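# Route PSU cable through case wall, seat supply

## Task

Feed the power supply's cable through the hole in the computer case's internal wall so the entire plug ends up in the far compartment, clearly distant from that wall, and the cable between supply and wall is nearly taut. Place the supply standing upright on the case floor inside the rear-panel slot, cable end facing inward, its end plate lying flush against the panel's outer face. The case must remain flat on the table with nothing beneath its feet, and no loose object may touch the supply, the cable or the plug. Everything must stay in place without the robot holding it. Finish by releasing and moving the gripper away.

## Robot and tools

Robot: one 7-joint arm ending in a two-finger parallel gripper. The only camera is cam_wrist (896x504 pixels), mounted on the wrist. Approximate pinhole intrinsics: fx = fy = 699.449, cx = 446.723, cy = 251.331, plus radial distortion.

Scene frame: origin on the table surface directly under the arm base, +z upward, +y to the left when facing along +x. The base itself may be slightly tilted relative to the table.

Tool execute_actions. Argument "actions" is a list holding zero or one item. An empty list sends nothing and just reports the current state. An item with "rows" is a motion: "rows" holds 1 to 15 rows, "steps" is 1 to 15 (default 15). Each control step is 1/30 s and consumes one row; if rows run out, the final row repeats. An item with only "steps" (up to 300) is a wait that adds no command and returns once that many steps have elapsed since the previous result, with your reply time counting toward them. Optional "pictures" (true/false) controls whether images come back; by default they do. A refused call sends nothing.

Row layout: a single list of 10 numbers for the one arm. Numbers 1-7 are absolute joint target angles in radians, in this order: waist (joint_1, -6.283 to 6.283), shoulder (joint_2, -2.250 to 2.250), upper arm roll (joint_3, -6.283 to 6.283), elbow (joint_4, -2.580 to 2.580), forearm roll (joint_5, -6.283 to 6.283), wrist pitch (joint_6, -2.100 to 2.100), wrist roll (joint_7, -6.283 to 6.283). They use the same convention as the Joint positions line. Numbers 8-10 are gripper position, force_limit and speed, each a scaled value in [-1, 1], not millimetres or newtons.

Joint limits: a call is rejected if any target exceeds a range end by over 0.013 rad and is also farther out than that joint's last reported angle. True ends may differ from the listed ones by up to 0.013 rad either way; a target beyond the true end is clipped there, and a "joint sent to its limit" line may appear (possibly referring to an earlier action still running). No such line does not prove there is more room.

Motion: joints have speed and acceleration caps and are synchronized to arrive together; a reversing command stops them together. Each step, the commanded angle is kept within 0.304 rad of the measured angle for the first four joints and 0.266 rad for the last three. If the targets would put the gripper more than 70 mm from where it currently is, all targets are pulled back proportionally. So big moves take several calls, and the arm may still be en route when a result arrives. Between calls the arm keeps heading to the last row sent, until it nearly stops or a step is HELD; after that only a new action makes it move or press further.

Gripper: position +1 is fully open (85 mm); pads touch near -0.8; -1 closes until blocked. force_limit sets pad force: about 20 N at -1, 128 N at 0, 235 N at +1 (for a 40 mm object, slow close); thin or tiny objects get less. speed sets closing rate: about 20 mm/s at -1, 85 at 0, 150 at +1; fast closes add up to roughly 5 N (speed 0) or 12 N (speed +1). To grasp, send -1, keep sending it, and confirm object_status = 2. Codes: 0 moving; 1 blocked while opening; 2 blocked while closing; 3 reached target or pads met (a thin item might still be held). Any new position value resets status to 0 until the fingers settle. Once stopped, fingers stay put until the position value changes by at least 0.01; only then do new force_limit or speed values apply, so open first to regrip more gently. If a held object slips or gives, fingers re-close on their own, except after a force_limit -1 grip, where status stays 2 even if the object is gone. position_measured is in counts, nonlinear: 3 fully open, ~78 = 60 mm, ~130 = 40 mm, ~180 = 20 mm, ~230 pads touching. Closing pushes the fingertips about 13 mm farther from the arm, so leave that clearance above surfaces.

Result lines: Joint positions (rad) and Joint velocities (rad/s) in column order. "joint command not followed" means a clearance check altered or blocked targets (mounting blocks and posts count as part of the arm). HELD marks steps where your row was partly or wholly not sent. A torque fault occurs if contact torque reaches a load limit (48 N m for the first four joints, 30.2 N m for the last three; a carried object's weight adds): the arm halts for 10 s and drops the rest of the call. MOTOR HOT warns from 60 °C; at 75 °C an OVER-TEMPERATURE FAULT makes the arm brake weakly and sag until it cools. Holding loads, even while you think, heats motors.

Tool zoom_image: "camera" must be "cam_wrist"; "region" is [x0, y0, x1, y1] in pixels of its latest full image, top-left is (0, 0), at most 504 by 504. Returns an enlarged, possibly sharper view.

Tool finished_scene: pass "scene" as the current scene's number. It is final; the result reports success and gives the next task if any. Answering without any tool call also ends things.

Avoid: pushing anything off the table (immediate failure), dropping, slipping, slamming, hard impacts or very forceful pushes, and any stop of the arm. Loose objects may occasionally get nudged by outside forces, so check final placement. Smooth, economical motion is preferred, and the final state must hold after release.

Each tool is called after ">>>" by a JSON object that holds its "op" and its "data".

## Session

>>> {"op": "execute_actions", "data": {"actions": []}}

Scene clock: 0.00 s of 5400.00 s.
position_measured=3 object_status=3
Joint positions: [-1.561  0.059  0.405  1.931  0.001  1.143 -0.879]
Joint velocities: [-0.     0.    -0.     0.    -0.001 -0.    -0.   ]

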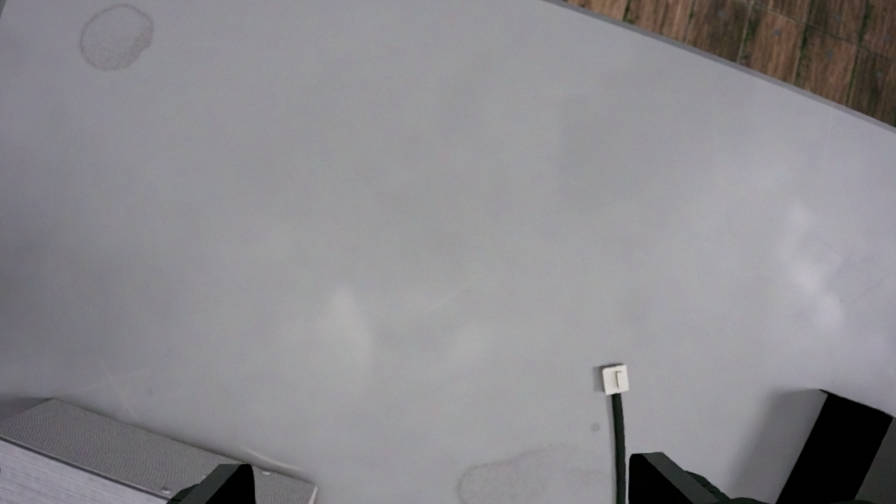

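>>> {"op": "execute_actions", "data": {"actions": [{"rows":[[-0.9,0,0,1.5,0,1.64,-1.571,1,0,0]]}], "pictures": false}}

>>> {"op": "execute_actions", "data": {"actions": [{"steps":40}]}}

Scene clock: 7.20 s of 5400.00 s.
position_measured=3 object_status=3
Joint positions: [-1.112  0.01   0.072  1.582 -0.001  1.51  -1.26 ]
Joint velocities: [ 1.234 -0.066 -0.439 -0.504  0.015  0.81  -1.2  ]
Steps of this call (steps 1 to 90: nothing new was sent; then 3.70 s passed at rest; steps 91 to 105: all 15 steps of this action). Readings (joint positions | what the end effector reports):
91: [-1.560 0.059 0.405 1.930 0.001 1.143 -0.879] | position_measured=3 object_status=3
92: [-1.553 0.058 0.400 1.926 0.000 1.147 -0.883] | position_measured=3 object_status=3
94: [-1.523 0.053 0.375 1.900 0.001 1.170 -0.905] | position_measured=3 object_status=3
98: [-1.401 0.034 0.260 1.785 0.000 1.271 -1.006] | position_measured=3 object_status=3
105: the state above

Scene clock: 8.53 s of 5400.00 s.
position_measured=3 object_status=3
Joint positions: [-0.9    0.     0.     1.5    0.     1.64  -1.571]
Joint velocities: [-0.    -0.    -0.001  0.     0.001  0.001  0.   ]
Steps of this call (steps 1 to 30: the robot went on to your last target; steps 31 to 40: nothing new was sent). Readings (joint positions | what the end effector reports):
1: [-1.074 0.008 0.059 1.566 0.000 1.535 -1.301] | position_measured=3 object_status=3
2: [-1.041 0.006 0.048 1.554 0.001 1.555 -1.342] | position_measured=3 object_status=3
4: [-0.989 0.004 0.031 1.534 0.001 1.587 -1.423] | position_measured=3 object_status=3
8: [-0.917 0.000 0.004 1.504 0.001 1.635 -1.556] | position_measured=3 object_status=3
40: the state above
The arm was judged still, so your last target was given up. Only a new action makes it travel on or press farther. Fingers that are still opening or closing keep moving.

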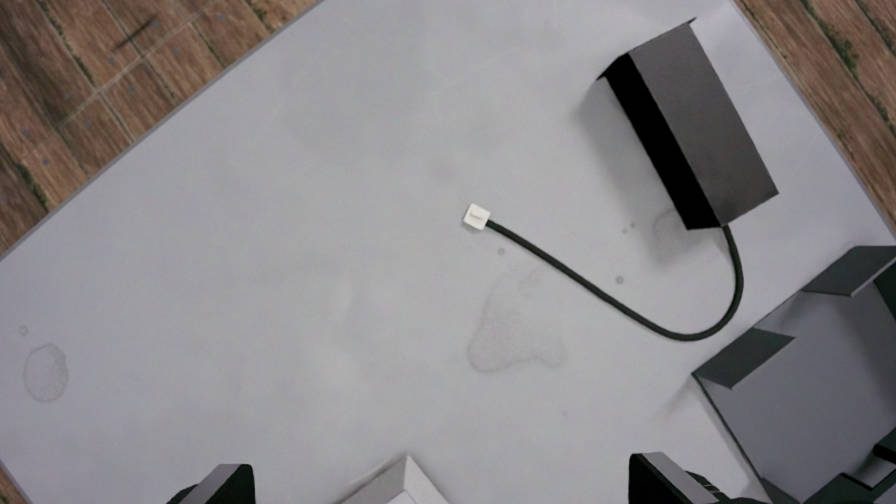

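>>> {"op": "execute_actions", "data": {"actions": [{"rows":[[0,0.2,0,1.3,0,1.64,-1.571,1,0,0]]}], "pictures": false}}

>>> {"op": "execute_actions", "data": {"actions": [{"steps":25}]}}

>>> {"op": "execute_actions", "data": {"actions": [{"rows":[[0,0.45,0,1.05,0,1.64,-1.571,1,0,0]]}], "pictures": false}}

>>> {"op": "execute_actions", "data": {"actions": [{"steps":15}]}}

Scene clock: 11.97 s of 5400.00 s.
position_measured=3 object_status=3
Joint positions: [-0.499  0.158 -0.001  1.342 -0.     1.639 -1.571]
Joint velocities: [ 1.062  0.18   0.002 -0.183  0.001 -0.001 -0.001]
Steps of this call (steps 1 to 88: nothing new was sent; steps 89 to 103: all 15 steps of this action). Readings (joint positions | what the end effector reports):
89: [-0.899 0.001 -0.000 1.500 -0.000 1.640 -1.571] | position_measured=3 object_status=3
90: [-0.892 0.005 -0.001 1.496 -0.001 1.640 -1.571] | position_measured=3 object_status=3
92: [-0.862 0.023 -0.002 1.479 -0.001 1.641 -1.571] | position_measured=3 object_status=3
96: [-0.744 0.089 -0.002 1.414 -0.001 1.640 -1.571] | position_measured=3 object_status=3
103: the state above

Scene clock: 12.80 s of 5400.00 s.
position_measured=3 object_status=3
Joint positions: [-0.001  0.2    0.     1.3    0.     1.64  -1.571]
Joint velocities: [ 0.011  0.    -0.    -0.     0.     0.    -0.002]
Steps of this call (steps 1 to 25: the robot went on to your last target). Readings (joint positions | what the end effector reports):
1: [-0.463 0.163 -0.001 1.336 -0.000 1.639 -1.571] | position_measured=3 object_status=3
2: [-0.428 0.168 -0.001 1.332 -0.000 1.639 -1.571] | position_measured=3 object_status=3
4: [-0.357 0.176 -0.000 1.324 -0.000 1.639 -1.571] | position_measured=3 object_status=3
8: [-0.216 0.187 -0.000 1.313 -0.000 1.639 -1.571] | position_measured=3 object_status=3
25: the state above

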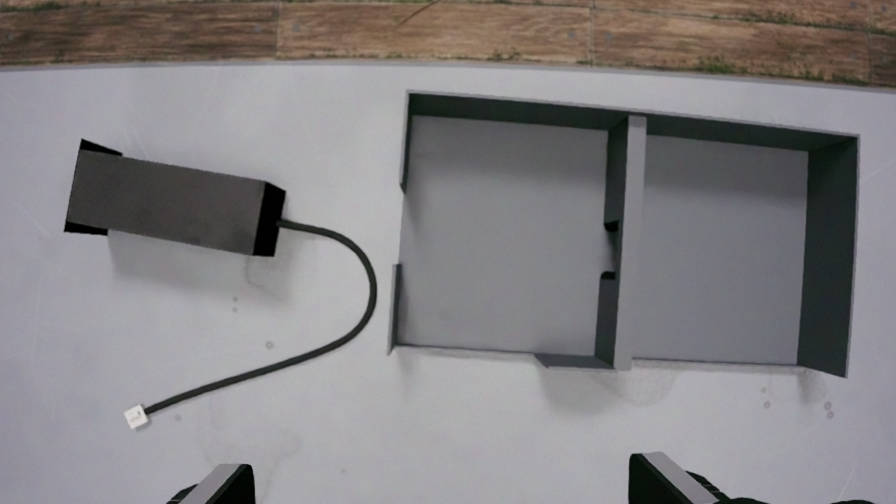

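Scene clock: 13.30 s of 5400.00 s.
position_measured=3 object_status=3
Joint positions: [-0.     0.444 -0.     1.053 -0.     1.64  -1.571]
Joint velocities: [ 0.001  0.035  0.002 -0.041 -0.     0.014 -0.   ]
Steps of this call (steps 1 to 15: all 15 steps of this action). Readings (joint positions | what the end effector reports):
1: [-0.001 0.201 0.000 1.299 0.000 1.640 -1.571] | position_measured=3 object_status=3
2: [-0.001 0.207 0.000 1.294 0.000 1.641 -1.571] | position_measured=3 object_status=3
4: [-0.000 0.235 0.000 1.268 0.000 1.641 -1.571] | position_measured=3 object_status=3
8: [-0.000 0.351 0.000 1.153 0.000 1.640 -1.571] | position_measured=3 object_status=3
15: the state above

Scene clock: 13.80 s of 5400.00 s.
position_measured=3 object_status=3
Joint positions: [-0.     0.45  -0.     1.05   0.     1.64  -1.571]
Joint velocities: [ 0.001  0.     0.    -0.    -0.    -0.001 -0.002]
Steps of this call (steps 1 to 15: the robot went on to your last target). Readings (joint positions | what the end effector reports):
1: [-0.000 0.445 -0.000 1.051 -0.000 1.640 -1.571] | position_measured=3 object_status=3
2: [-0.000 0.446 -0.000 1.051 0.000 1.640 -1.571] | position_measured=3 object_status=3
4: [-0.000 0.448 0.000 1.050 0.000 1.640 -1.571] | position_measured=3 object_status=3
8: [-0.000 0.449 -0.000 1.050 0.000 1.640 -1.571] | position_measured=3 object_status=3
15: the state above
The arm was judged still, so your last target was given up. Only a new action makes it travel on or press farther. Fingers that are still opening or closing keep moving.

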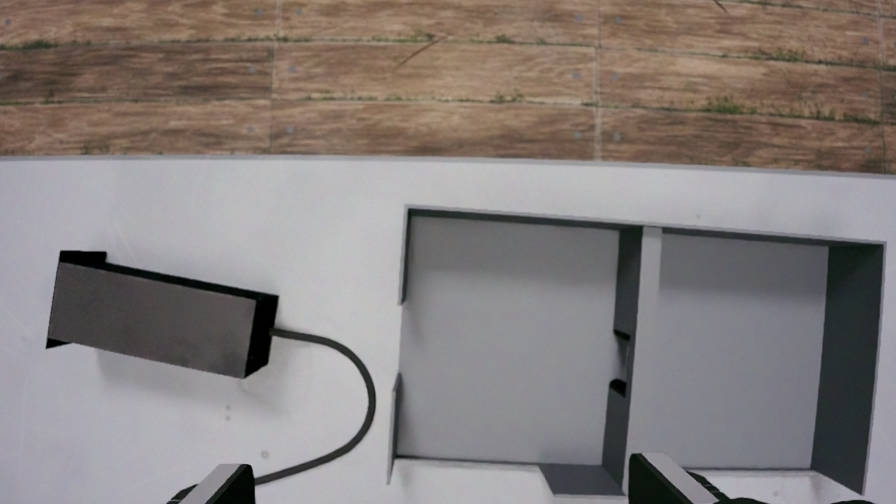

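>>> {"op": "execute_actions", "data": {"actions": [{"rows":[[-0.5,0.65,0,1.15,0.45,1.34,-2.0,1,0,0]]}], "pictures": false}}

>>> {"op": "execute_actions", "data": {"actions": [{"steps":15}]}}

Scene clock: 28.07 s of 5400.00 s.
position_measured=3 object_status=3
Joint positions: [-0.383  0.614  0.001  1.131  0.338  1.397 -1.898]
Joint velocities: [-0.977  0.313 -0.012  0.159  0.959 -0.491 -0.873]
Steps of this call (steps 1 to 90: nothing new was sent; then 10.77 s passed at rest; steps 91 to 105: all 15 steps of this action). Readings (joint positions | what the end effector reports):
91: [-0.001 0.451 0.000 1.050 0.001 1.640 -1.571] | position_measured=3 object_status=3
92: [-0.007 0.454 0.001 1.051 0.005 1.636 -1.575] | position_measured=3 object_status=3
94: [-0.036 0.471 0.002 1.059 0.027 1.614 -1.597] | position_measured=3 object_status=3
98: [-0.147 0.532 0.002 1.090 0.120 1.525 -1.691] | position_measured=3 object_status=3
105: the state above

Scene clock: 28.57 s of 5400.00 s.
position_measured=3 object_status=3
Joint positions: [-0.499  0.65  -0.     1.15   0.45   1.34  -2.   ]
Joint velocities: [-0.007  0.001 -0.     0.    -0.     0.     0.   ]
Steps of this call (steps 1 to 15: the robot went on to your last target). Readings (joint positions | what the end effector reports):
1: [-0.413 0.624 0.000 1.136 0.368 1.381 -1.926] | position_measured=3 object_status=3
2: [-0.440 0.632 -0.001 1.141 0.395 1.368 -1.950] | position_measured=3 object_status=3
4: [-0.476 0.644 -0.002 1.147 0.432 1.348 -1.984] | position_measured=3 object_status=3
8: [-0.494 0.649 -0.001 1.150 0.450 1.340 -2.000] | position_measured=3 object_status=3
15: the state above

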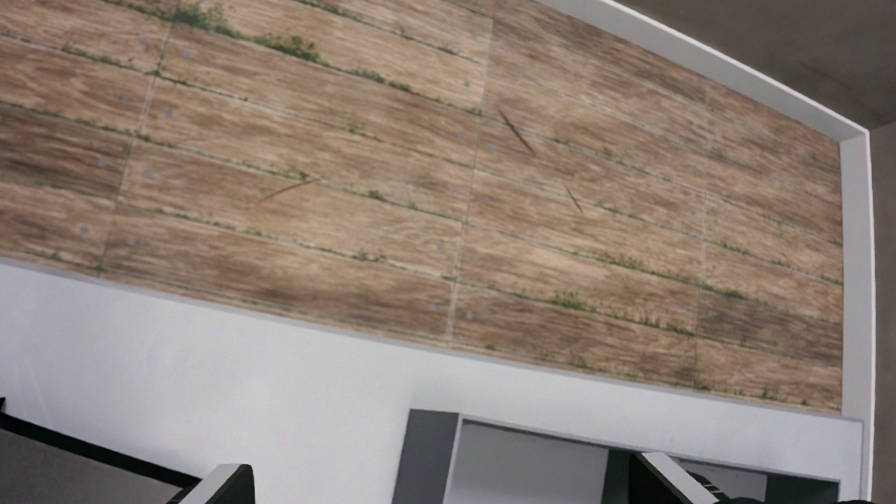

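>>> {"op": "execute_actions", "data": {"actions": [{"rows":[[-0.35,0.6,0,1.4,0.5,1.35,-3.4,1,0,0]]}], "pictures": false}}

>>> {"op": "execute_actions", "data": {"actions": [{"steps":30}]}}

Scene clock: 30.67 s of 5400.00 s.
position_measured=3 object_status=3
Joint positions: [-0.367  0.606  0.     1.373  0.495  1.349 -2.445]
Joint velocities: [ 0.106 -0.037 -0.003  0.175  0.035  0.006 -1.213]
Steps of this call (steps 1 to 15: the robot went on to your last target; steps 16 to 48: nothing new was sent; steps 49 to 63: all 15 steps of this action). Readings (joint positions | what the end effector reports):
49: [-0.499 0.650 -0.000 1.151 0.450 1.340 -2.001] | position_measured=3 object_status=3
50: [-0.496 0.648 -0.001 1.155 0.450 1.340 -2.005] | position_measured=3 object_status=3
52: [-0.479 0.642 -0.002 1.181 0.455 1.340 -2.032] | position_measured=3 object_status=3
56: [-0.419 0.622 -0.000 1.280 0.476 1.345 -2.161] | position_measured=3 object_status=3
63: the state above

Scene clock: 31.67 s of 5400.00 s.
position_measured=3 object_status=3
Joint positions: [-0.35  0.6   0.    1.4   0.5   1.35 -3.4 ]
Joint velocities: [-0.     0.    -0.001  0.     0.     0.002 -0.001]
Steps of this call (steps 1 to 30: the robot went on to your last target). Readings (joint positions | what the end effector reports):
1: [-0.364 0.605 0.000 1.378 0.496 1.349 -2.485] | position_measured=3 object_status=3
2: [-0.362 0.604 0.000 1.383 0.497 1.349 -2.526] | position_measured=3 object_status=3
4: [-0.358 0.603 0.000 1.389 0.498 1.350 -2.607] | position_measured=3 object_status=3
8: [-0.353 0.601 0.000 1.395 0.499 1.350 -2.770] | position_measured=3 object_status=3
30: the state above

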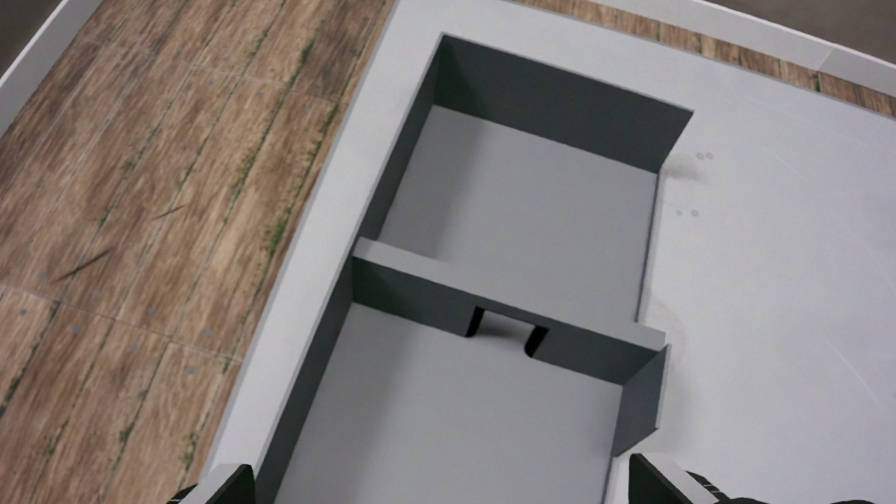

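>>> {"op": "execute_actions", "data": {"actions": [{"rows":[[-0.641,0.529,0,2.035,0,0.578,-0.24,0.2,-1,0]]}], "pictures": false}}

>>> {"op": "execute_actions", "data": {"actions": [{"steps":72}]}}

>>> {"op": "execute_actions", "data": {"actions": [{"rows":[[-0.641,0.773,0,2.078,0,0.291,-0.24,0.2,-1,0]]}]}}

Scene clock: 43.73 s of 5400.00 s.
position_measured=95 object_status=0
Joint positions: [-0.555  0.549 -0.     1.724  0.217  1.064 -3.116]
Joint velocities: [-0.298 -0.069 -0.003  0.92  -0.782 -0.808  0.808]
Steps of this call (steps 1 to 15: the robot went on to your last target; steps 16 to 90: nothing new was sent; then 8.57 s passed at rest; steps 91 to 105: all 15 steps of this action). Readings (joint positions | what the end effector reports):
91: [-0.351 0.600 0.000 1.401 0.500 1.349 -3.400] | position_measured=3 object_status=0
92: [-0.357 0.598 0.002 1.405 0.497 1.346 -3.396] | position_measured=4 object_status=0
94: [-0.384 0.590 0.003 1.431 0.476 1.324 -3.374] | position_measured=14 object_status=0
98: [-0.462 0.571 0.001 1.526 0.391 1.239 -3.290] | position_measured=43 object_status=0
105: the state above

Scene clock: 46.13 s of 5400.00 s.
position_measured=104 object_status=3
Joint positions: [-0.641  0.529 -0.     2.035  0.     0.578 -0.254]
Joint velocities: [-0.     0.     0.     0.     0.     0.002  0.487]
Steps of this call (steps 1 to 72: the robot went on to your last target). Readings (joint positions | what the end effector reports):
1: [-0.565 0.547 -0.001 1.756 0.192 1.037 -3.088] | position_measured=99 object_status=0
2: [-0.574 0.545 -0.001 1.788 0.168 1.008 -3.059] | position_measured=101 object_status=0
4: [-0.593 0.540 -0.000 1.857 0.122 0.938 -2.990] | position_measured=103 object_status=0
8: [-0.619 0.535 -0.001 1.958 0.052 0.778 -2.828] | position_measured=104 object_status=0
72: the state above

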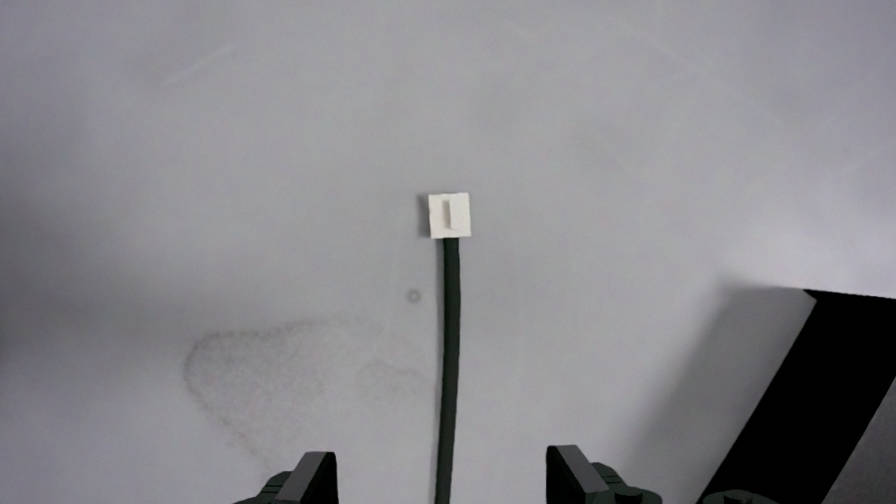

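Scene clock: 46.63 s of 5400.00 s.
position_measured=104 object_status=3
Joint positions: [-0.641  0.767 -0.     2.078  0.     0.292 -0.24 ]
Joint velocities: [ 0.001  0.044  0.001 -0.003  0.001 -0.021  0.   ]
Steps of this call (steps 1 to 15: all 15 steps of this action). Readings (joint positions | what the end effector reports):
1: [-0.641 0.530 -0.000 2.035 0.000 0.577 -0.244] | position_measured=104 object_status=3
2: [-0.641 0.536 0.000 2.036 0.000 0.572 -0.241] | position_measured=104 object_status=3
4: [-0.641 0.564 0.000 2.040 -0.000 0.545 -0.240] | position_measured=104 object_status=3
8: [-0.641 0.677 0.000 2.060 -0.000 0.415 -0.240] | position_measured=104 object_status=3
15: the state above

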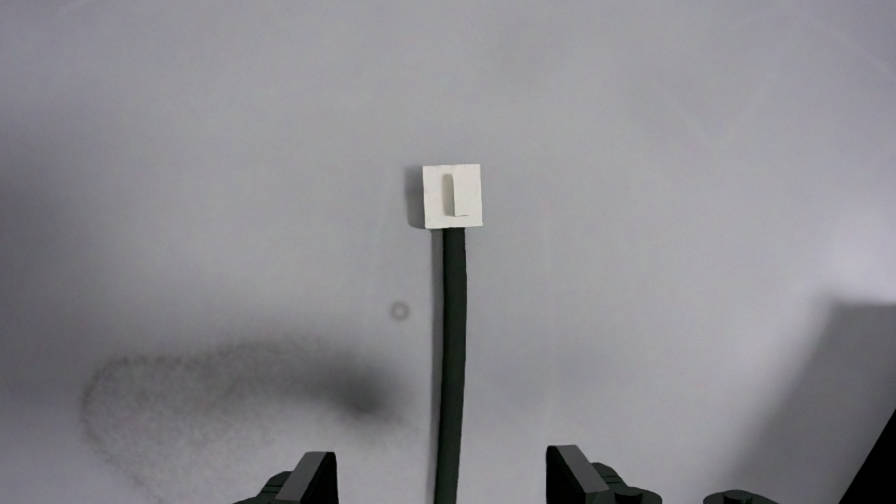

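>>> {"op": "execute_actions", "data": {"actions": [{"rows":[[-0.641,0.82,0,2.075,0,0.247,-0.24,-0.3,-1,0],[-0.641,0.82,0,2.075,0,0.247,-0.24,-0.3,-1,0],[-0.641,0.86,0,2.072,0,0.21,-0.24,-0.3,-1,0],[-0.641,0.86,0,2.072,0,0.21,-0.24,-0.3,-1,0],[-0.641,0.905,0,2.067,0,0.17,-0.24,-0.3,-1,0]]}]}}

Scene clock: 51.57 s of 5400.00 s.
position_measured=167 object_status=0
Joint positions: [-0.641  0.903 -0.     2.067  0.     0.17  -0.24 ]
Joint velocities: [ 0.001  0.018 -0.001  0.001 -0.001  0.001  0.001]
Steps of this call (steps 1 to 15: the robot went on to your last target; steps 16 to 90: nothing new was sent; then 1.43 s passed at rest; steps 91 to 105: all 15 steps of this action). Readings (joint positions | what the end effector reports):
91: [-0.641 0.774 0.000 2.078 -0.000 0.290 -0.240] | position_measured=104 object_status=0
92: [-0.641 0.780 0.000 2.077 -0.000 0.286 -0.240] | position_measured=105 object_status=0
94: [-0.641 0.808 0.000 2.075 -0.000 0.263 -0.240] | position_measured=115 object_status=0
98: [-0.641 0.886 -0.000 2.069 0.000 0.188 -0.240] | position_measured=143 object_status=0
105: the state above

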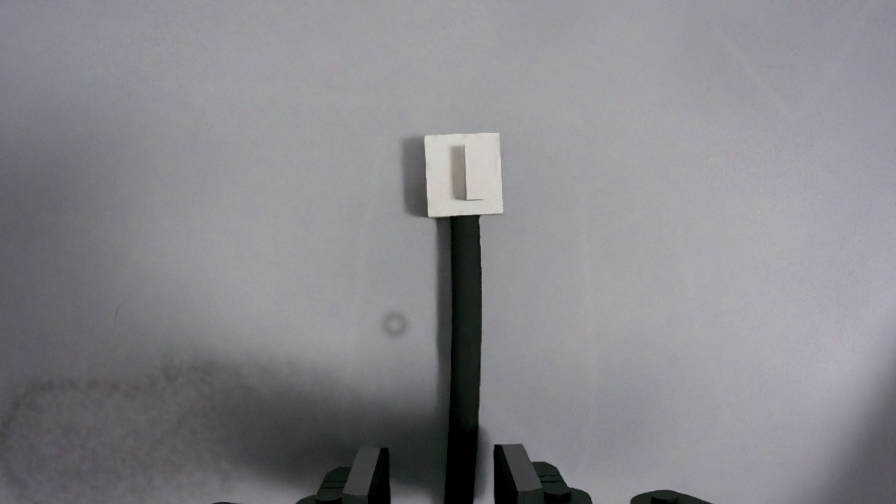

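>>> {"op": "execute_actions", "data": {"actions": [{"rows":[[-0.641,0.932,0,2.058,0,0.152,-0.24,-0.3,-1,0]]}], "pictures": false}}

>>> {"op": "execute_actions", "data": {"actions": [{"rows":[[-0.641,0.932,0,2.058,0,0.152,-0.24,-1,-0.9,-0.3]]}]}}

Scene clock: 54.53 s of 5400.00 s.
position_measured=167 object_status=3
Joint positions: [-0.641  0.932 -0.     2.058  0.     0.152 -0.24 ]
Joint velocities: [ 0.     0.001  0.001 -0.     0.    -0.    -0.001]
Steps of this call (steps 1 to 15: the robot went on to your last target; steps 16 to 74: nothing new was sent; steps 75 to 89: all 15 steps of this action). Readings (joint positions | what the end effector reports):
75: [-0.641 0.906 0.000 2.067 -0.000 0.170 -0.240] | position_measured=167 object_status=3
76: [-0.641 0.912 0.000 2.065 -0.000 0.167 -0.240] | position_measured=167 object_status=3
78: [-0.641 0.930 0.000 2.060 0.000 0.155 -0.240] | position_measured=167 object_status=3
82: [-0.641 0.931 -0.000 2.058 -0.000 0.152 -0.240] | position_measured=167 object_status=3
89: the state above

Scene clock: 55.03 s of 5400.00 s.
position_measured=214 object_status=0
Joint positions: [-0.641  0.932  0.     2.058 -0.     0.152 -0.24 ]
Joint velocities: [-0.  0.  0.  0. -0. -0. -0.]
Steps of this call (steps 1 to 15: all 15 steps of this action). Readings (joint positions | what the end effector reports):
1: [-0.641 0.932 0.000 2.058 0.000 0.152 -0.240] | position_measured=167 object_status=0
2: [-0.641 0.932 0.000 2.058 -0.000 0.152 -0.240] | position_measured=168 object_status=0
4: [-0.641 0.932 0.000 2.058 0.000 0.152 -0.240] | position_measured=176 object_status=0
8: [-0.641 0.932 0.000 2.058 0.000 0.152 -0.240] | position_measured=197 object_status=0
15: the state above

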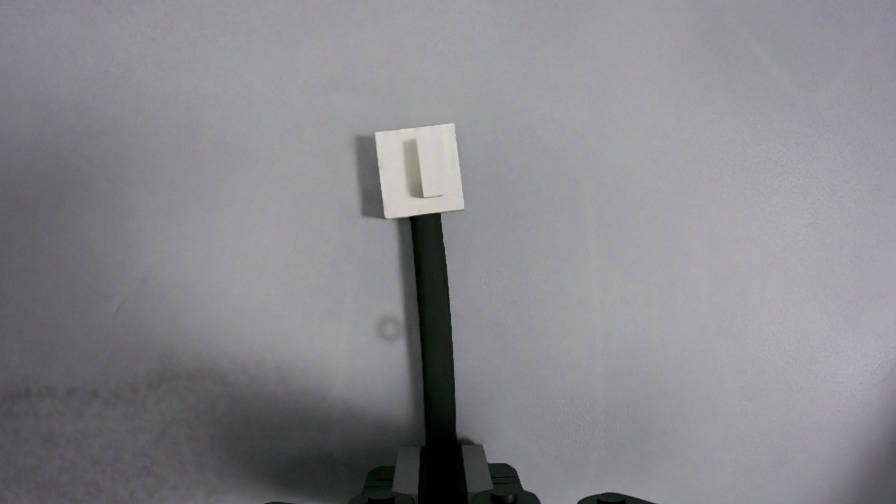

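>>> {"op": "execute_actions", "data": {"actions": [{"rows":[[-0.6,0.8,0,2.075,0,0.27,0,-1,-0.9,-0.3],[-0.6,0.8,0,2.075,0,0.27,0,-1,-0.9,-0.3],[-0.6,0.8,0,2.075,0,0.27,0,-1,-0.9,-0.3],[-0.6,0.7,0,2.07,0,0.37,0.2,-1,-0.9,-0.3],[-0.6,0.7,0,2.07,0,0.37,0.2,-1,-0.9,-0.3],[-0.45,0.6,0,2.053,0,0.489,1.3,-1,-0.9,-0.3]]}], "pictures": false}}

>>> {"op": "execute_actions", "data": {"actions": [{"steps":25}]}}

>>> {"op": "execute_actions", "data": {"actions": [{"rows":[[-0.15,0.63,0,1.97,0,0.54,2.2,-1,-0.9,-0.3]]}], "pictures": false}}

>>> {"op": "execute_actions", "data": {"actions": [{"rows":[[0.075,0.713,0,1.769,0,0.66,3.11,-1,-0.9,-0.3]]}], "pictures": false}}

>>> {"op": "execute_actions", "data": {"actions": [{"steps":25}]}}

Scene clock: 61.93 s of 5400.00 s.
position_measured=214 object_status=2
Joint positions: [-0.493  0.649  0.001  2.056  0.     0.441  0.238]
Joint velocities: [ 0.246 -0.289 -0.006 -0.018 -0.001  0.318  1.215]
Steps of this call (steps 1 to 15: the robot went on to your last target; steps 16 to 90: nothing new was sent; then 3.40 s passed at rest; steps 91 to 105: all 15 steps of this action). Readings (joint positions | what the end effector reports):
91: [-0.641 0.931 -0.000 2.058 -0.000 0.153 -0.239] | position_measured=214 object_status=2
92: [-0.639 0.925 -0.000 2.059 -0.000 0.157 -0.231] | position_measured=214 object_status=2
94: [-0.630 0.897 -0.001 2.062 -0.000 0.179 -0.186] | position_measured=214 object_status=2
98: [-0.600 0.784 -0.002 2.064 -0.000 0.285 -0.040] | position_measured=214 object_status=2
105: the state above

Scene clock: 62.77 s of 5400.00 s.
position_measured=214 object_status=2
Joint positions: [-0.45   0.6   -0.     2.053 -0.     0.489  1.25 ]
Joint velocities: [ 0.002 -0.002 -0.001 -0.    -0.     0.002  0.956]
Steps of this call (steps 1 to 25: the robot went on to your last target). Readings (joint positions | what the end effector reports):
1: [-0.485 0.640 0.001 2.056 0.000 0.450 0.279] | position_measured=214 object_status=2
2: [-0.479 0.633 0.001 2.055 0.000 0.458 0.320] | position_measured=214 object_status=2
4: [-0.470 0.622 0.000 2.054 -0.000 0.469 0.401] | position_measured=214 object_status=2
8: [-0.459 0.610 0.000 2.054 -0.000 0.481 0.563] | position_measured=214 object_status=2
25: the state above

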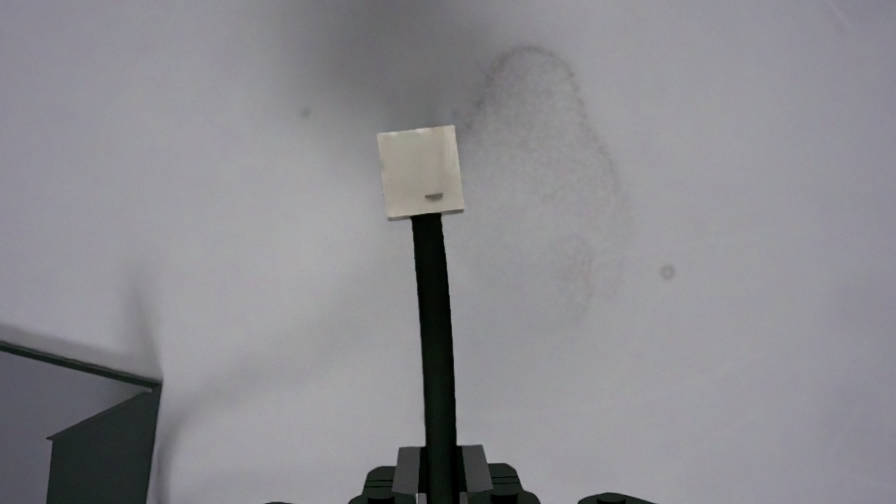

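Scene clock: 63.27 s of 5400.00 s.
position_measured=214 object_status=2
Joint positions: [-0.189  0.626  0.     1.98  -0.     0.534  1.781]
Joint velocities: [ 0.233  0.02  -0.002 -0.063 -0.001  0.039  1.216]
Steps of this call (steps 1 to 15: all 15 steps of this action). Readings (joint positions | what the end effector reports):
1: [-0.449 0.601 -0.000 2.053 -0.000 0.489 1.278] | position_measured=214 object_status=2
2: [-0.443 0.602 -0.001 2.052 -0.000 0.490 1.303] | position_measured=214 object_status=2
4: [-0.414 0.606 -0.002 2.045 -0.001 0.494 1.359] | position_measured=214 object_status=2
8: [-0.300 0.617 -0.002 2.014 -0.001 0.513 1.497] | position_measured=214 object_status=2
15: the state above

Scene clock: 63.77 s of 5400.00 s.
position_measured=214 object_status=2
Joint positions: [ 0.049  0.703  0.     1.79  -0.     0.648  2.36 ]
Joint velocities: [ 0.154  0.059 -0.002 -0.132 -0.     0.081  1.216]
Steps of this call (steps 1 to 15: all 15 steps of this action). Readings (joint positions | what the end effector reports):
1: [-0.181 0.627 0.000 1.978 -0.000 0.535 1.822] | position_measured=214 object_status=2
2: [-0.169 0.629 -0.001 1.973 -0.001 0.538 1.860] | position_measured=214 object_status=2
4: [-0.128 0.640 -0.003 1.950 -0.001 0.552 1.922] | position_measured=214 object_status=2
8: [-0.025 0.676 0.001 1.861 0.000 0.605 2.076] | position_measured=214 object_status=2
15: the state above

Scene clock: 64.60 s of 5400.00 s.
position_measured=214 object_status=2
Joint positions: [ 0.075  0.713 -0.     1.769 -0.     0.66   3.11 ]
Joint velocities: [0.    0.    0.    0.    0.001 0.    0.   ]
Steps of this call (steps 1 to 25: the robot went on to your last target). Readings (joint positions | what the end effector reports):
1: [0.054 0.705 -0.000 1.786 -0.000 0.650 2.401] | position_measured=214 object_status=2
2: [0.058 0.706 -0.000 1.782 -0.000 0.652 2.441] | position_measured=214 object_status=2
4: [0.063 0.709 -0.000 1.778 -0.000 0.655 2.523] | position_measured=214 object_status=2
8: [0.070 0.711 -0.000 1.773 -0.000 0.658 2.685] | position_measured=214 object_status=2
25: the state above

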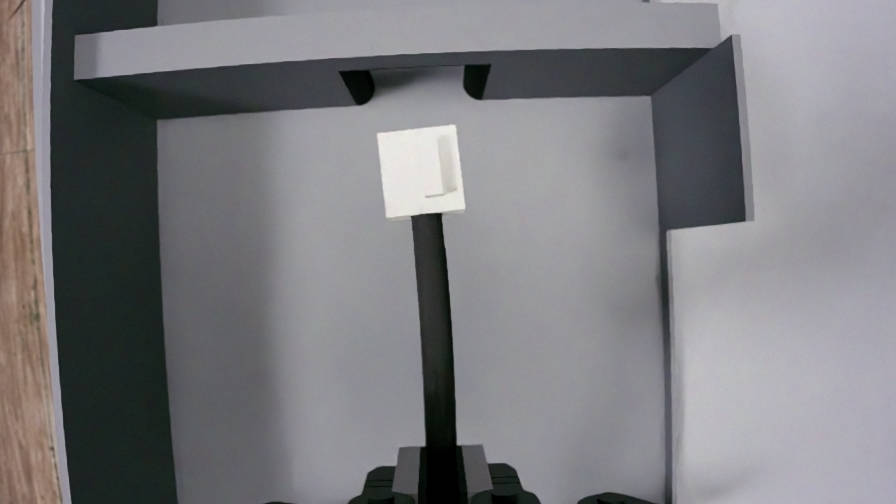

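>>> {"op": "execute_actions", "data": {"actions": [{"rows":[[0.075,0.954,0,1.78,0,0.408,3.11,-1,-0.9,-0.3]]}], "pictures": false}}

>>> {"op": "execute_actions", "data": {"actions": [{"rows":[[0.125,0.958,0,1.766,0,0.418,3.16,-1,-0.9,-0.3]]}]}}

Scene clock: 69.00 s of 5400.00 s.
position_measured=214 object_status=2
Joint positions: [ 0.075  0.948 -0.     1.78  -0.     0.409  3.11 ]
Joint velocities: [-0.     0.035  0.002 -0.013  0.001 -0.017  0.   ]
Steps of this call (steps 1 to 30: the robot went on to your last target; steps 31 to 90: nothing new was sent; then 0.90 s passed at rest; steps 91 to 105: all 15 steps of this action). Readings (joint positions | what the end effector reports):
91: [0.075 0.714 -0.000 1.769 -0.000 0.660 3.110] | position_measured=214 object_status=2
92: [0.075 0.719 -0.000 1.769 -0.000 0.655 3.110] | position_measured=214 object_status=2
94: [0.075 0.747 -0.000 1.769 -0.000 0.629 3.110] | position_measured=214 object_status=2
98: [0.075 0.859 -0.000 1.774 -0.000 0.512 3.110] | position_measured=214 object_status=2
105: the state above

Scene clock: 69.50 s of 5400.00 s.
position_measured=214 object_status=2
Joint positions: [ 0.124  0.958 -0.001  1.766 -0.     0.418  3.16 ]
Joint velocities: [0.003 0.001 0.    0.    0.001 0.001 0.001]
Steps of this call (steps 1 to 15: all 15 steps of this action). Readings (joint positions | what the end effector reports):
1: [0.076 0.949 -0.000 1.780 -0.000 0.408 3.111] | position_measured=214 object_status=2
2: [0.082 0.951 -0.002 1.778 -0.001 0.409 3.115] | position_measured=214 object_status=2
4: [0.108 0.955 -0.003 1.772 -0.001 0.414 3.139] | position_measured=214 object_status=2
8: [0.122 0.957 0.001 1.766 -0.000 0.418 3.160] | position_measured=214 object_status=2
15: the state above

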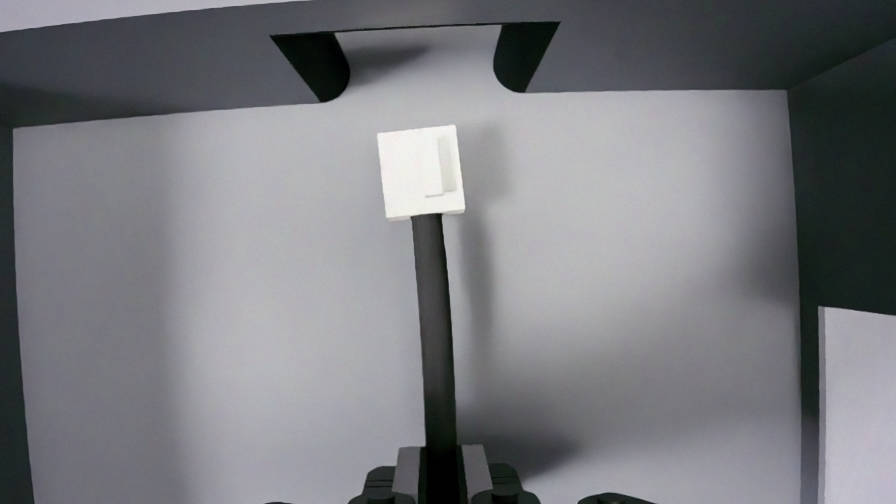

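>>> {"op": "execute_actions", "data": {"actions": [{"rows":[[0.15,0.963,0,1.757,0,0.422,3.185,-1,-0.9,-0.3],[0.15,0.963,0,1.757,0,0.422,3.185,-1,-0.9,-0.3],[0.175,0.969,0,1.748,0,0.425,3.21,-1,-0.9,-0.3],[0.175,0.969,0,1.748,0,0.425,3.21,-1,-0.9,-0.3],[0.2,0.976,0,1.739,0,0.427,3.235,-1,-0.9,-0.3],[0.2,0.976,0,1.739,0,0.427,3.235,-1,-0.9,-0.3],[0.23,0.985,0,1.727,0,0.43,3.27,-1,-0.9,-0.3],[0.23,0.985,0,1.727,0,0.43,3.27,-1,-0.9,-0.3],[0.258,0.995,0,1.716,0,0.431,3.3,-1,-0.9,-0.3]]}]}}

Scene clock: 73.10 s of 5400.00 s.
position_measured=214 object_status=2
Joint positions: [ 0.255  0.994  0.     1.716 -0.     0.431  3.3  ]
Joint velocities: [ 0.025  0.008 -0.018 -0.006 -0.004  0.     0.001]
Steps of this call (steps 1 to 15: the robot went on to your last target; steps 16 to 90: nothing new was sent; then 0.10 s passed at rest; steps 91 to 105: all 15 steps of this action). Readings (joint positions | what the end effector reports):
91: [0.126 0.958 -0.001 1.766 -0.000 0.418 3.161] | position_measured=214 object_status=2
92: [0.132 0.959 -0.002 1.764 -0.001 0.419 3.165] | position_measured=214 object_status=2
94: [0.157 0.965 -0.003 1.755 -0.001 0.422 3.188] | position_measured=214 object_status=2
98: [0.207 0.978 -0.001 1.736 -0.000 0.428 3.242] | position_measured=214 object_status=2
105: the state above

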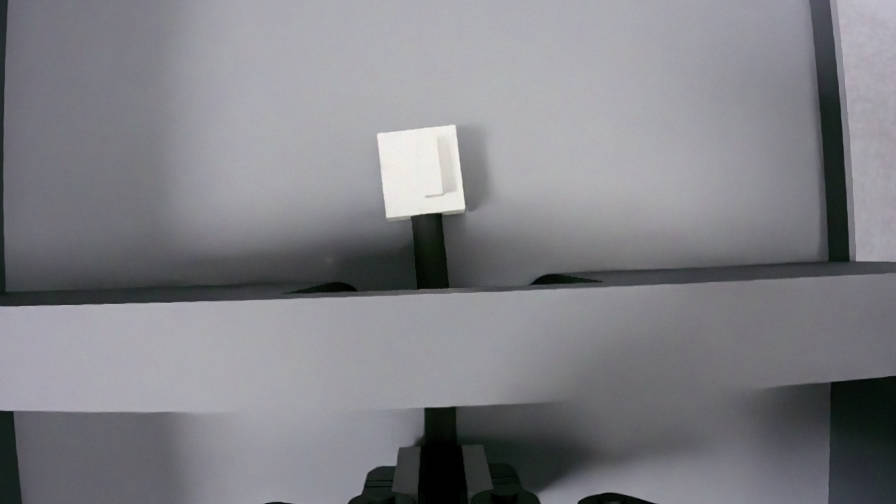

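>>> {"op": "execute_actions", "data": {"actions": [{"rows":[[0.258,1.01,0,1.713,0,0.419,3.3,-1,-0.9,-0.3],[0.258,1.01,0,1.713,0,0.419,3.3,-1,-0.9,-0.3],[0.258,1.01,0,1.713,0,0.419,3.3,-1,-0.9,-0.3],[0.258,1.01,0,1.713,0,0.419,3.3,-1,-0.9,-0.3],[0.258,1.01,0,1.713,0,0.419,3.3,-1,-0.9,-0.3],[0.258,1.01,0,1.713,0,0.419,3.3,-0.3,-0.9,0]]}], "pictures": false}}

>>> {"op": "execute_actions", "data": {"actions": [{"rows":[[0.23,0.75,0,1.72,0,0.67,3.3,-0.3,-0.9,0]]}], "pictures": false}}

>>> {"op": "execute_actions", "data": {"actions": [{"rows":[[0,0.2,0,1.3,0,1.64,4.712,1,0,0]]}], "pictures": false}}

>>> {"op": "execute_actions", "data": {"actions": [{"steps":35}]}}

Scene clock: 86.33 s of 5400.00 s.
position_measured=169 object_status=0
Joint positions: [ 0.258  1.006 -0.     1.711 -0.     0.418  3.3  ]
Joint velocities: [ 0.     0.001  0.001 -0.    -0.001  0.001 -0.   ]
Steps of this call (steps 1 to 15: the robot went on to your last target; steps 16 to 90: nothing new was sent; then 9.73 s passed at rest; steps 91 to 105: all 15 steps of this action). Readings (joint positions | what the end effector reports):
91: [0.258 0.996 -0.000 1.716 -0.000 0.431 3.300] | position_measured=214 object_status=2
92: [0.258 1.001 -0.000 1.714 -0.000 0.427 3.300] | position_measured=214 object_status=2
94: [0.258 1.004 -0.000 1.713 -0.000 0.422 3.300] | position_measured=214 object_status=2
98: [0.258 1.005 -0.000 1.712 -0.000 0.418 3.300] | position_measured=209 object_status=0
105: the state above

Scene clock: 86.83 s of 5400.00 s.
position_measured=167 object_status=3
Joint positions: [ 0.231  0.756 -0.     1.719 -0.     0.669  3.3  ]
Joint velocities: [-0.004 -0.026  0.003  0.02   0.001  0.024 -0.   ]
Steps of this call (steps 1 to 15: all 15 steps of this action). Readings (joint positions | what the end effector reports):
1: [0.258 1.005 -0.000 1.711 -0.000 0.418 3.300] | position_measured=168 object_status=0
2: [0.257 1.001 -0.000 1.712 -0.000 0.423 3.300] | position_measured=168 object_status=0
4: [0.254 0.974 0.000 1.714 0.000 0.448 3.300] | position_measured=167 object_status=0
8: [0.242 0.863 0.000 1.717 0.000 0.554 3.300] | position_measured=167 object_status=0
15: the state above

Scene clock: 87.33 s of 5400.00 s.
position_measured=75 object_status=0
Joint positions: [ 0.089  0.492 -0.     1.481 -0.     0.897  3.527]
Joint velocities: [-0.221 -0.69  -0.002 -0.462  0.     0.596  0.6  ]
Steps of this call (steps 1 to 15: all 15 steps of this action). Readings (joint positions | what the end effector reports):
1: [0.230 0.754 0.000 1.719 0.000 0.670 3.300] | position_measured=167 object_status=0
2: [0.225 0.748 0.001 1.715 0.000 0.675 3.304] | position_measured=166 object_status=0
4: [0.204 0.722 0.002 1.691 0.001 0.697 3.326] | position_measured=156 object_status=0
8: [0.152 0.641 0.001 1.611 0.000 0.767 3.396] | position_measured=127 object_status=0
15: the state above

Scene clock: 88.50 s of 5400.00 s.
position_measured=3 object_status=3
Joint positions: [ 0.     0.2   -0.     1.3   -0.     1.64   4.712]
Joint velocities: [-0.001 -0.    -0.    -0.    -0.     0.002  0.007]
Steps of this call (steps 1 to 35: the robot went on to your last target). Readings (joint positions | what the end effector reports):
1: [0.082 0.469 -0.000 1.466 -0.000 0.917 3.547] | position_measured=67 object_status=0
2: [0.075 0.445 -0.000 1.452 -0.000 0.938 3.569] | position_measured=60 object_status=0
4: [0.061 0.398 -0.000 1.422 -0.000 0.988 3.618] | position_measured=45 object_status=0
8: [0.032 0.305 -0.000 1.363 -0.000 1.125 3.756] | position_measured=15 object_status=0
35: the state above

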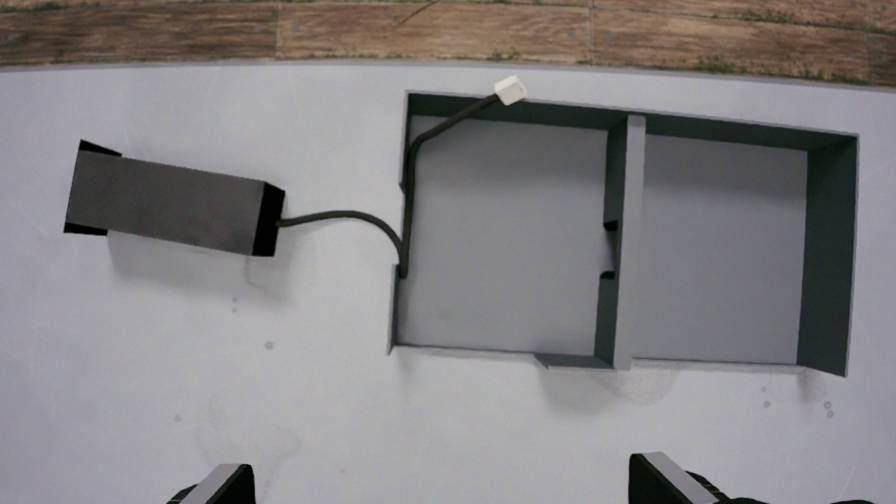

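>>> {"op": "execute_actions", "data": {"actions": [{"rows":[[0,0.83,0,1.368,0,0.944,3.63,-0.2,-0.9,0]]}], "pictures": false}}

>>> {"op": "execute_actions", "data": {"actions": [{"steps":25}]}}

Scene clock: 93.10 s of 5400.00 s.
position_measured=95 object_status=0
Joint positions: [ 0.     0.533  0.     1.347 -0.     1.353  4.426]
Joint velocities: [-0.     0.837  0.     0.064  0.    -0.736 -0.734]
Steps of this call (steps 1 to 30: the robot went on to your last target; steps 31 to 90: nothing new was sent; then 1.10 s passed at rest; steps 91 to 105: all 15 steps of this action). Readings (joint positions | what the end effector reports):
91: [0.000 0.201 0.000 1.300 -0.000 1.640 4.712] | position_measured=3 object_status=0
92: [0.000 0.206 0.000 1.300 -0.000 1.636 4.708] | position_measured=4 object_status=0
94: [0.000 0.233 0.000 1.305 -0.000 1.614 4.686] | position_measured=14 object_status=0
98: [0.000 0.338 0.000 1.325 -0.000 1.524 4.596] | position_measured=43 object_status=0
105: the state above

Scene clock: 93.93 s of 5400.00 s.
position_measured=154 object_status=3
Joint positions: [ 0.     0.829  0.     1.368 -0.     0.944  3.63 ]
Joint velocities: [ 0.     0.005  0.001 -0.002  0.    -0.001 -0.006]
Steps of this call (steps 1 to 25: the robot went on to your last target). Readings (joint positions | what the end effector reports):
1: [0.000 0.561 0.000 1.349 -0.000 1.329 4.401] | position_measured=103 object_status=0
2: [0.000 0.589 -0.000 1.351 -0.000 1.304 4.376] | position_measured=111 object_status=0
4: [-0.000 0.643 -0.000 1.355 -0.000 1.246 4.318] | position_measured=126 object_status=0
8: [-0.000 0.739 -0.000 1.362 0.000 1.100 4.166] | position_measured=151 object_status=0
25: the state above

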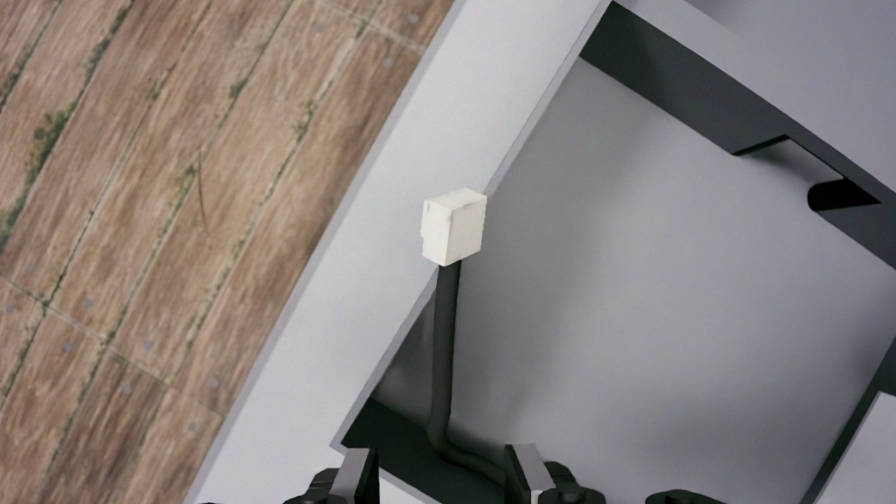

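>>> {"op": "execute_actions", "data": {"actions": [{"rows":[[0.006,0.93,0,1.402,0,0.81,3.6,-0.4,-0.9,0]]}]}}

Scene clock: 96.47 s of 5400.00 s.
position_measured=179 object_status=0
Joint positions: [0.006 0.929 0.    1.402 0.    0.81  3.6  ]
Joint velocities: [ 0.001  0.006 -0.    -0.     0.     0.001  0.001]
Steps of this call (steps 1 to 30: the robot went on to your last target; steps 31 to 61: nothing new was sent; steps 62 to 76: all 15 steps of this action). Readings (joint positions | what the end effector reports):
62: [0.000 0.831 -0.000 1.368 -0.000 0.943 3.630] | position_measured=154 object_status=0
63: [0.000 0.836 -0.000 1.369 -0.000 0.937 3.629] | position_measured=155 object_status=0
65: [0.002 0.863 -0.000 1.376 -0.000 0.903 3.621] | position_measured=165 object_status=0
69: [0.006 0.924 0.000 1.401 0.000 0.817 3.602] | position_measured=178 object_status=0
76: the state above

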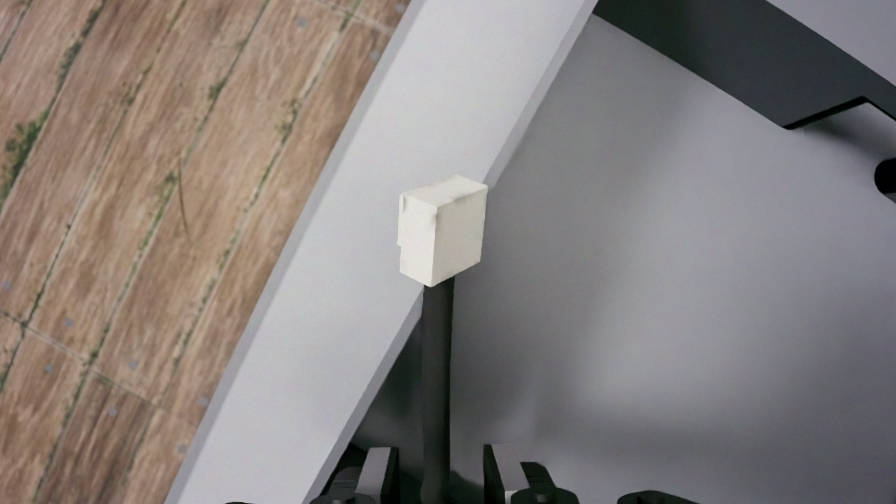

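>>> {"op": "execute_actions", "data": {"actions": [{"rows":[[0.006,0.945,0,1.404,0,0.793,3.6,-0.4,-0.9,0],[0.006,0.945,0,1.404,0,0.793,3.6,-0.4,-0.9,0],[0.006,0.945,0,1.404,0,0.793,3.6,-0.4,-0.9,0],[0.006,0.96,0,1.406,0,0.776,3.6,-0.4,-0.9,0]],"steps":10}], "pictures": false}}

>>> {"op": "execute_actions", "data": {"actions": [{"rows":[[0.006,0.96,0,1.406,0,0.776,3.6,-1,-0.9,-0.3]]}]}}

Scene clock: 102.27 s of 5400.00 s.
position_measured=179 object_status=3
Joint positions: [ 0.006  0.959 -0.     1.406 -0.     0.776  3.6  ]
Joint velocities: [ 0.     0.005  0.001 -0.004  0.001 -0.002 -0.   ]
Steps of this call (steps 1 to 15: the robot went on to your last target; steps 16 to 90: nothing new was sent; then 2.47 s passed at rest; steps 91 to 100: all 10 steps of this action). Readings (joint positions | what the end effector reports):
91: [0.006 0.931 0.000 1.402 -0.000 0.809 3.600] | position_measured=179 object_status=3
92: [0.006 0.936 0.000 1.402 0.000 0.804 3.600] | position_measured=179 object_status=3
94: [0.006 0.946 -0.000 1.404 0.000 0.793 3.600] | position_measured=179 object_status=3
98: [0.006 0.959 -0.000 1.407 -0.000 0.776 3.600] | position_measured=179 object_status=3
100: the state above

Scene clock: 102.77 s of 5400.00 s.
position_measured=230 object_status=0
Joint positions: [0.006 0.96  0.    1.406 0.    0.776 3.6  ]
Joint velocities: [ 0.     0.     0.001 -0.    -0.001 -0.001 -0.002]
Steps of this call (steps 1 to 15: all 15 steps of this action). Readings (joint positions | what the end effector reports):
1: [0.006 0.959 -0.000 1.406 0.000 0.776 3.600] | position_measured=179 object_status=0
2: [0.006 0.960 0.000 1.406 0.000 0.776 3.600] | position_measured=180 object_status=0
4: [0.006 0.960 0.000 1.406 0.000 0.776 3.600] | position_measured=187 object_status=0
8: [0.006 0.960 -0.000 1.406 0.000 0.776 3.600] | position_measured=209 object_status=0
15: the state above

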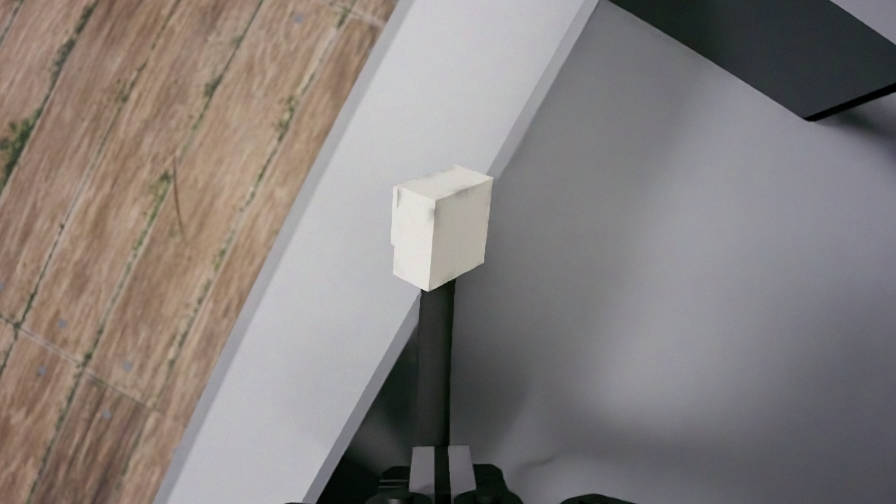

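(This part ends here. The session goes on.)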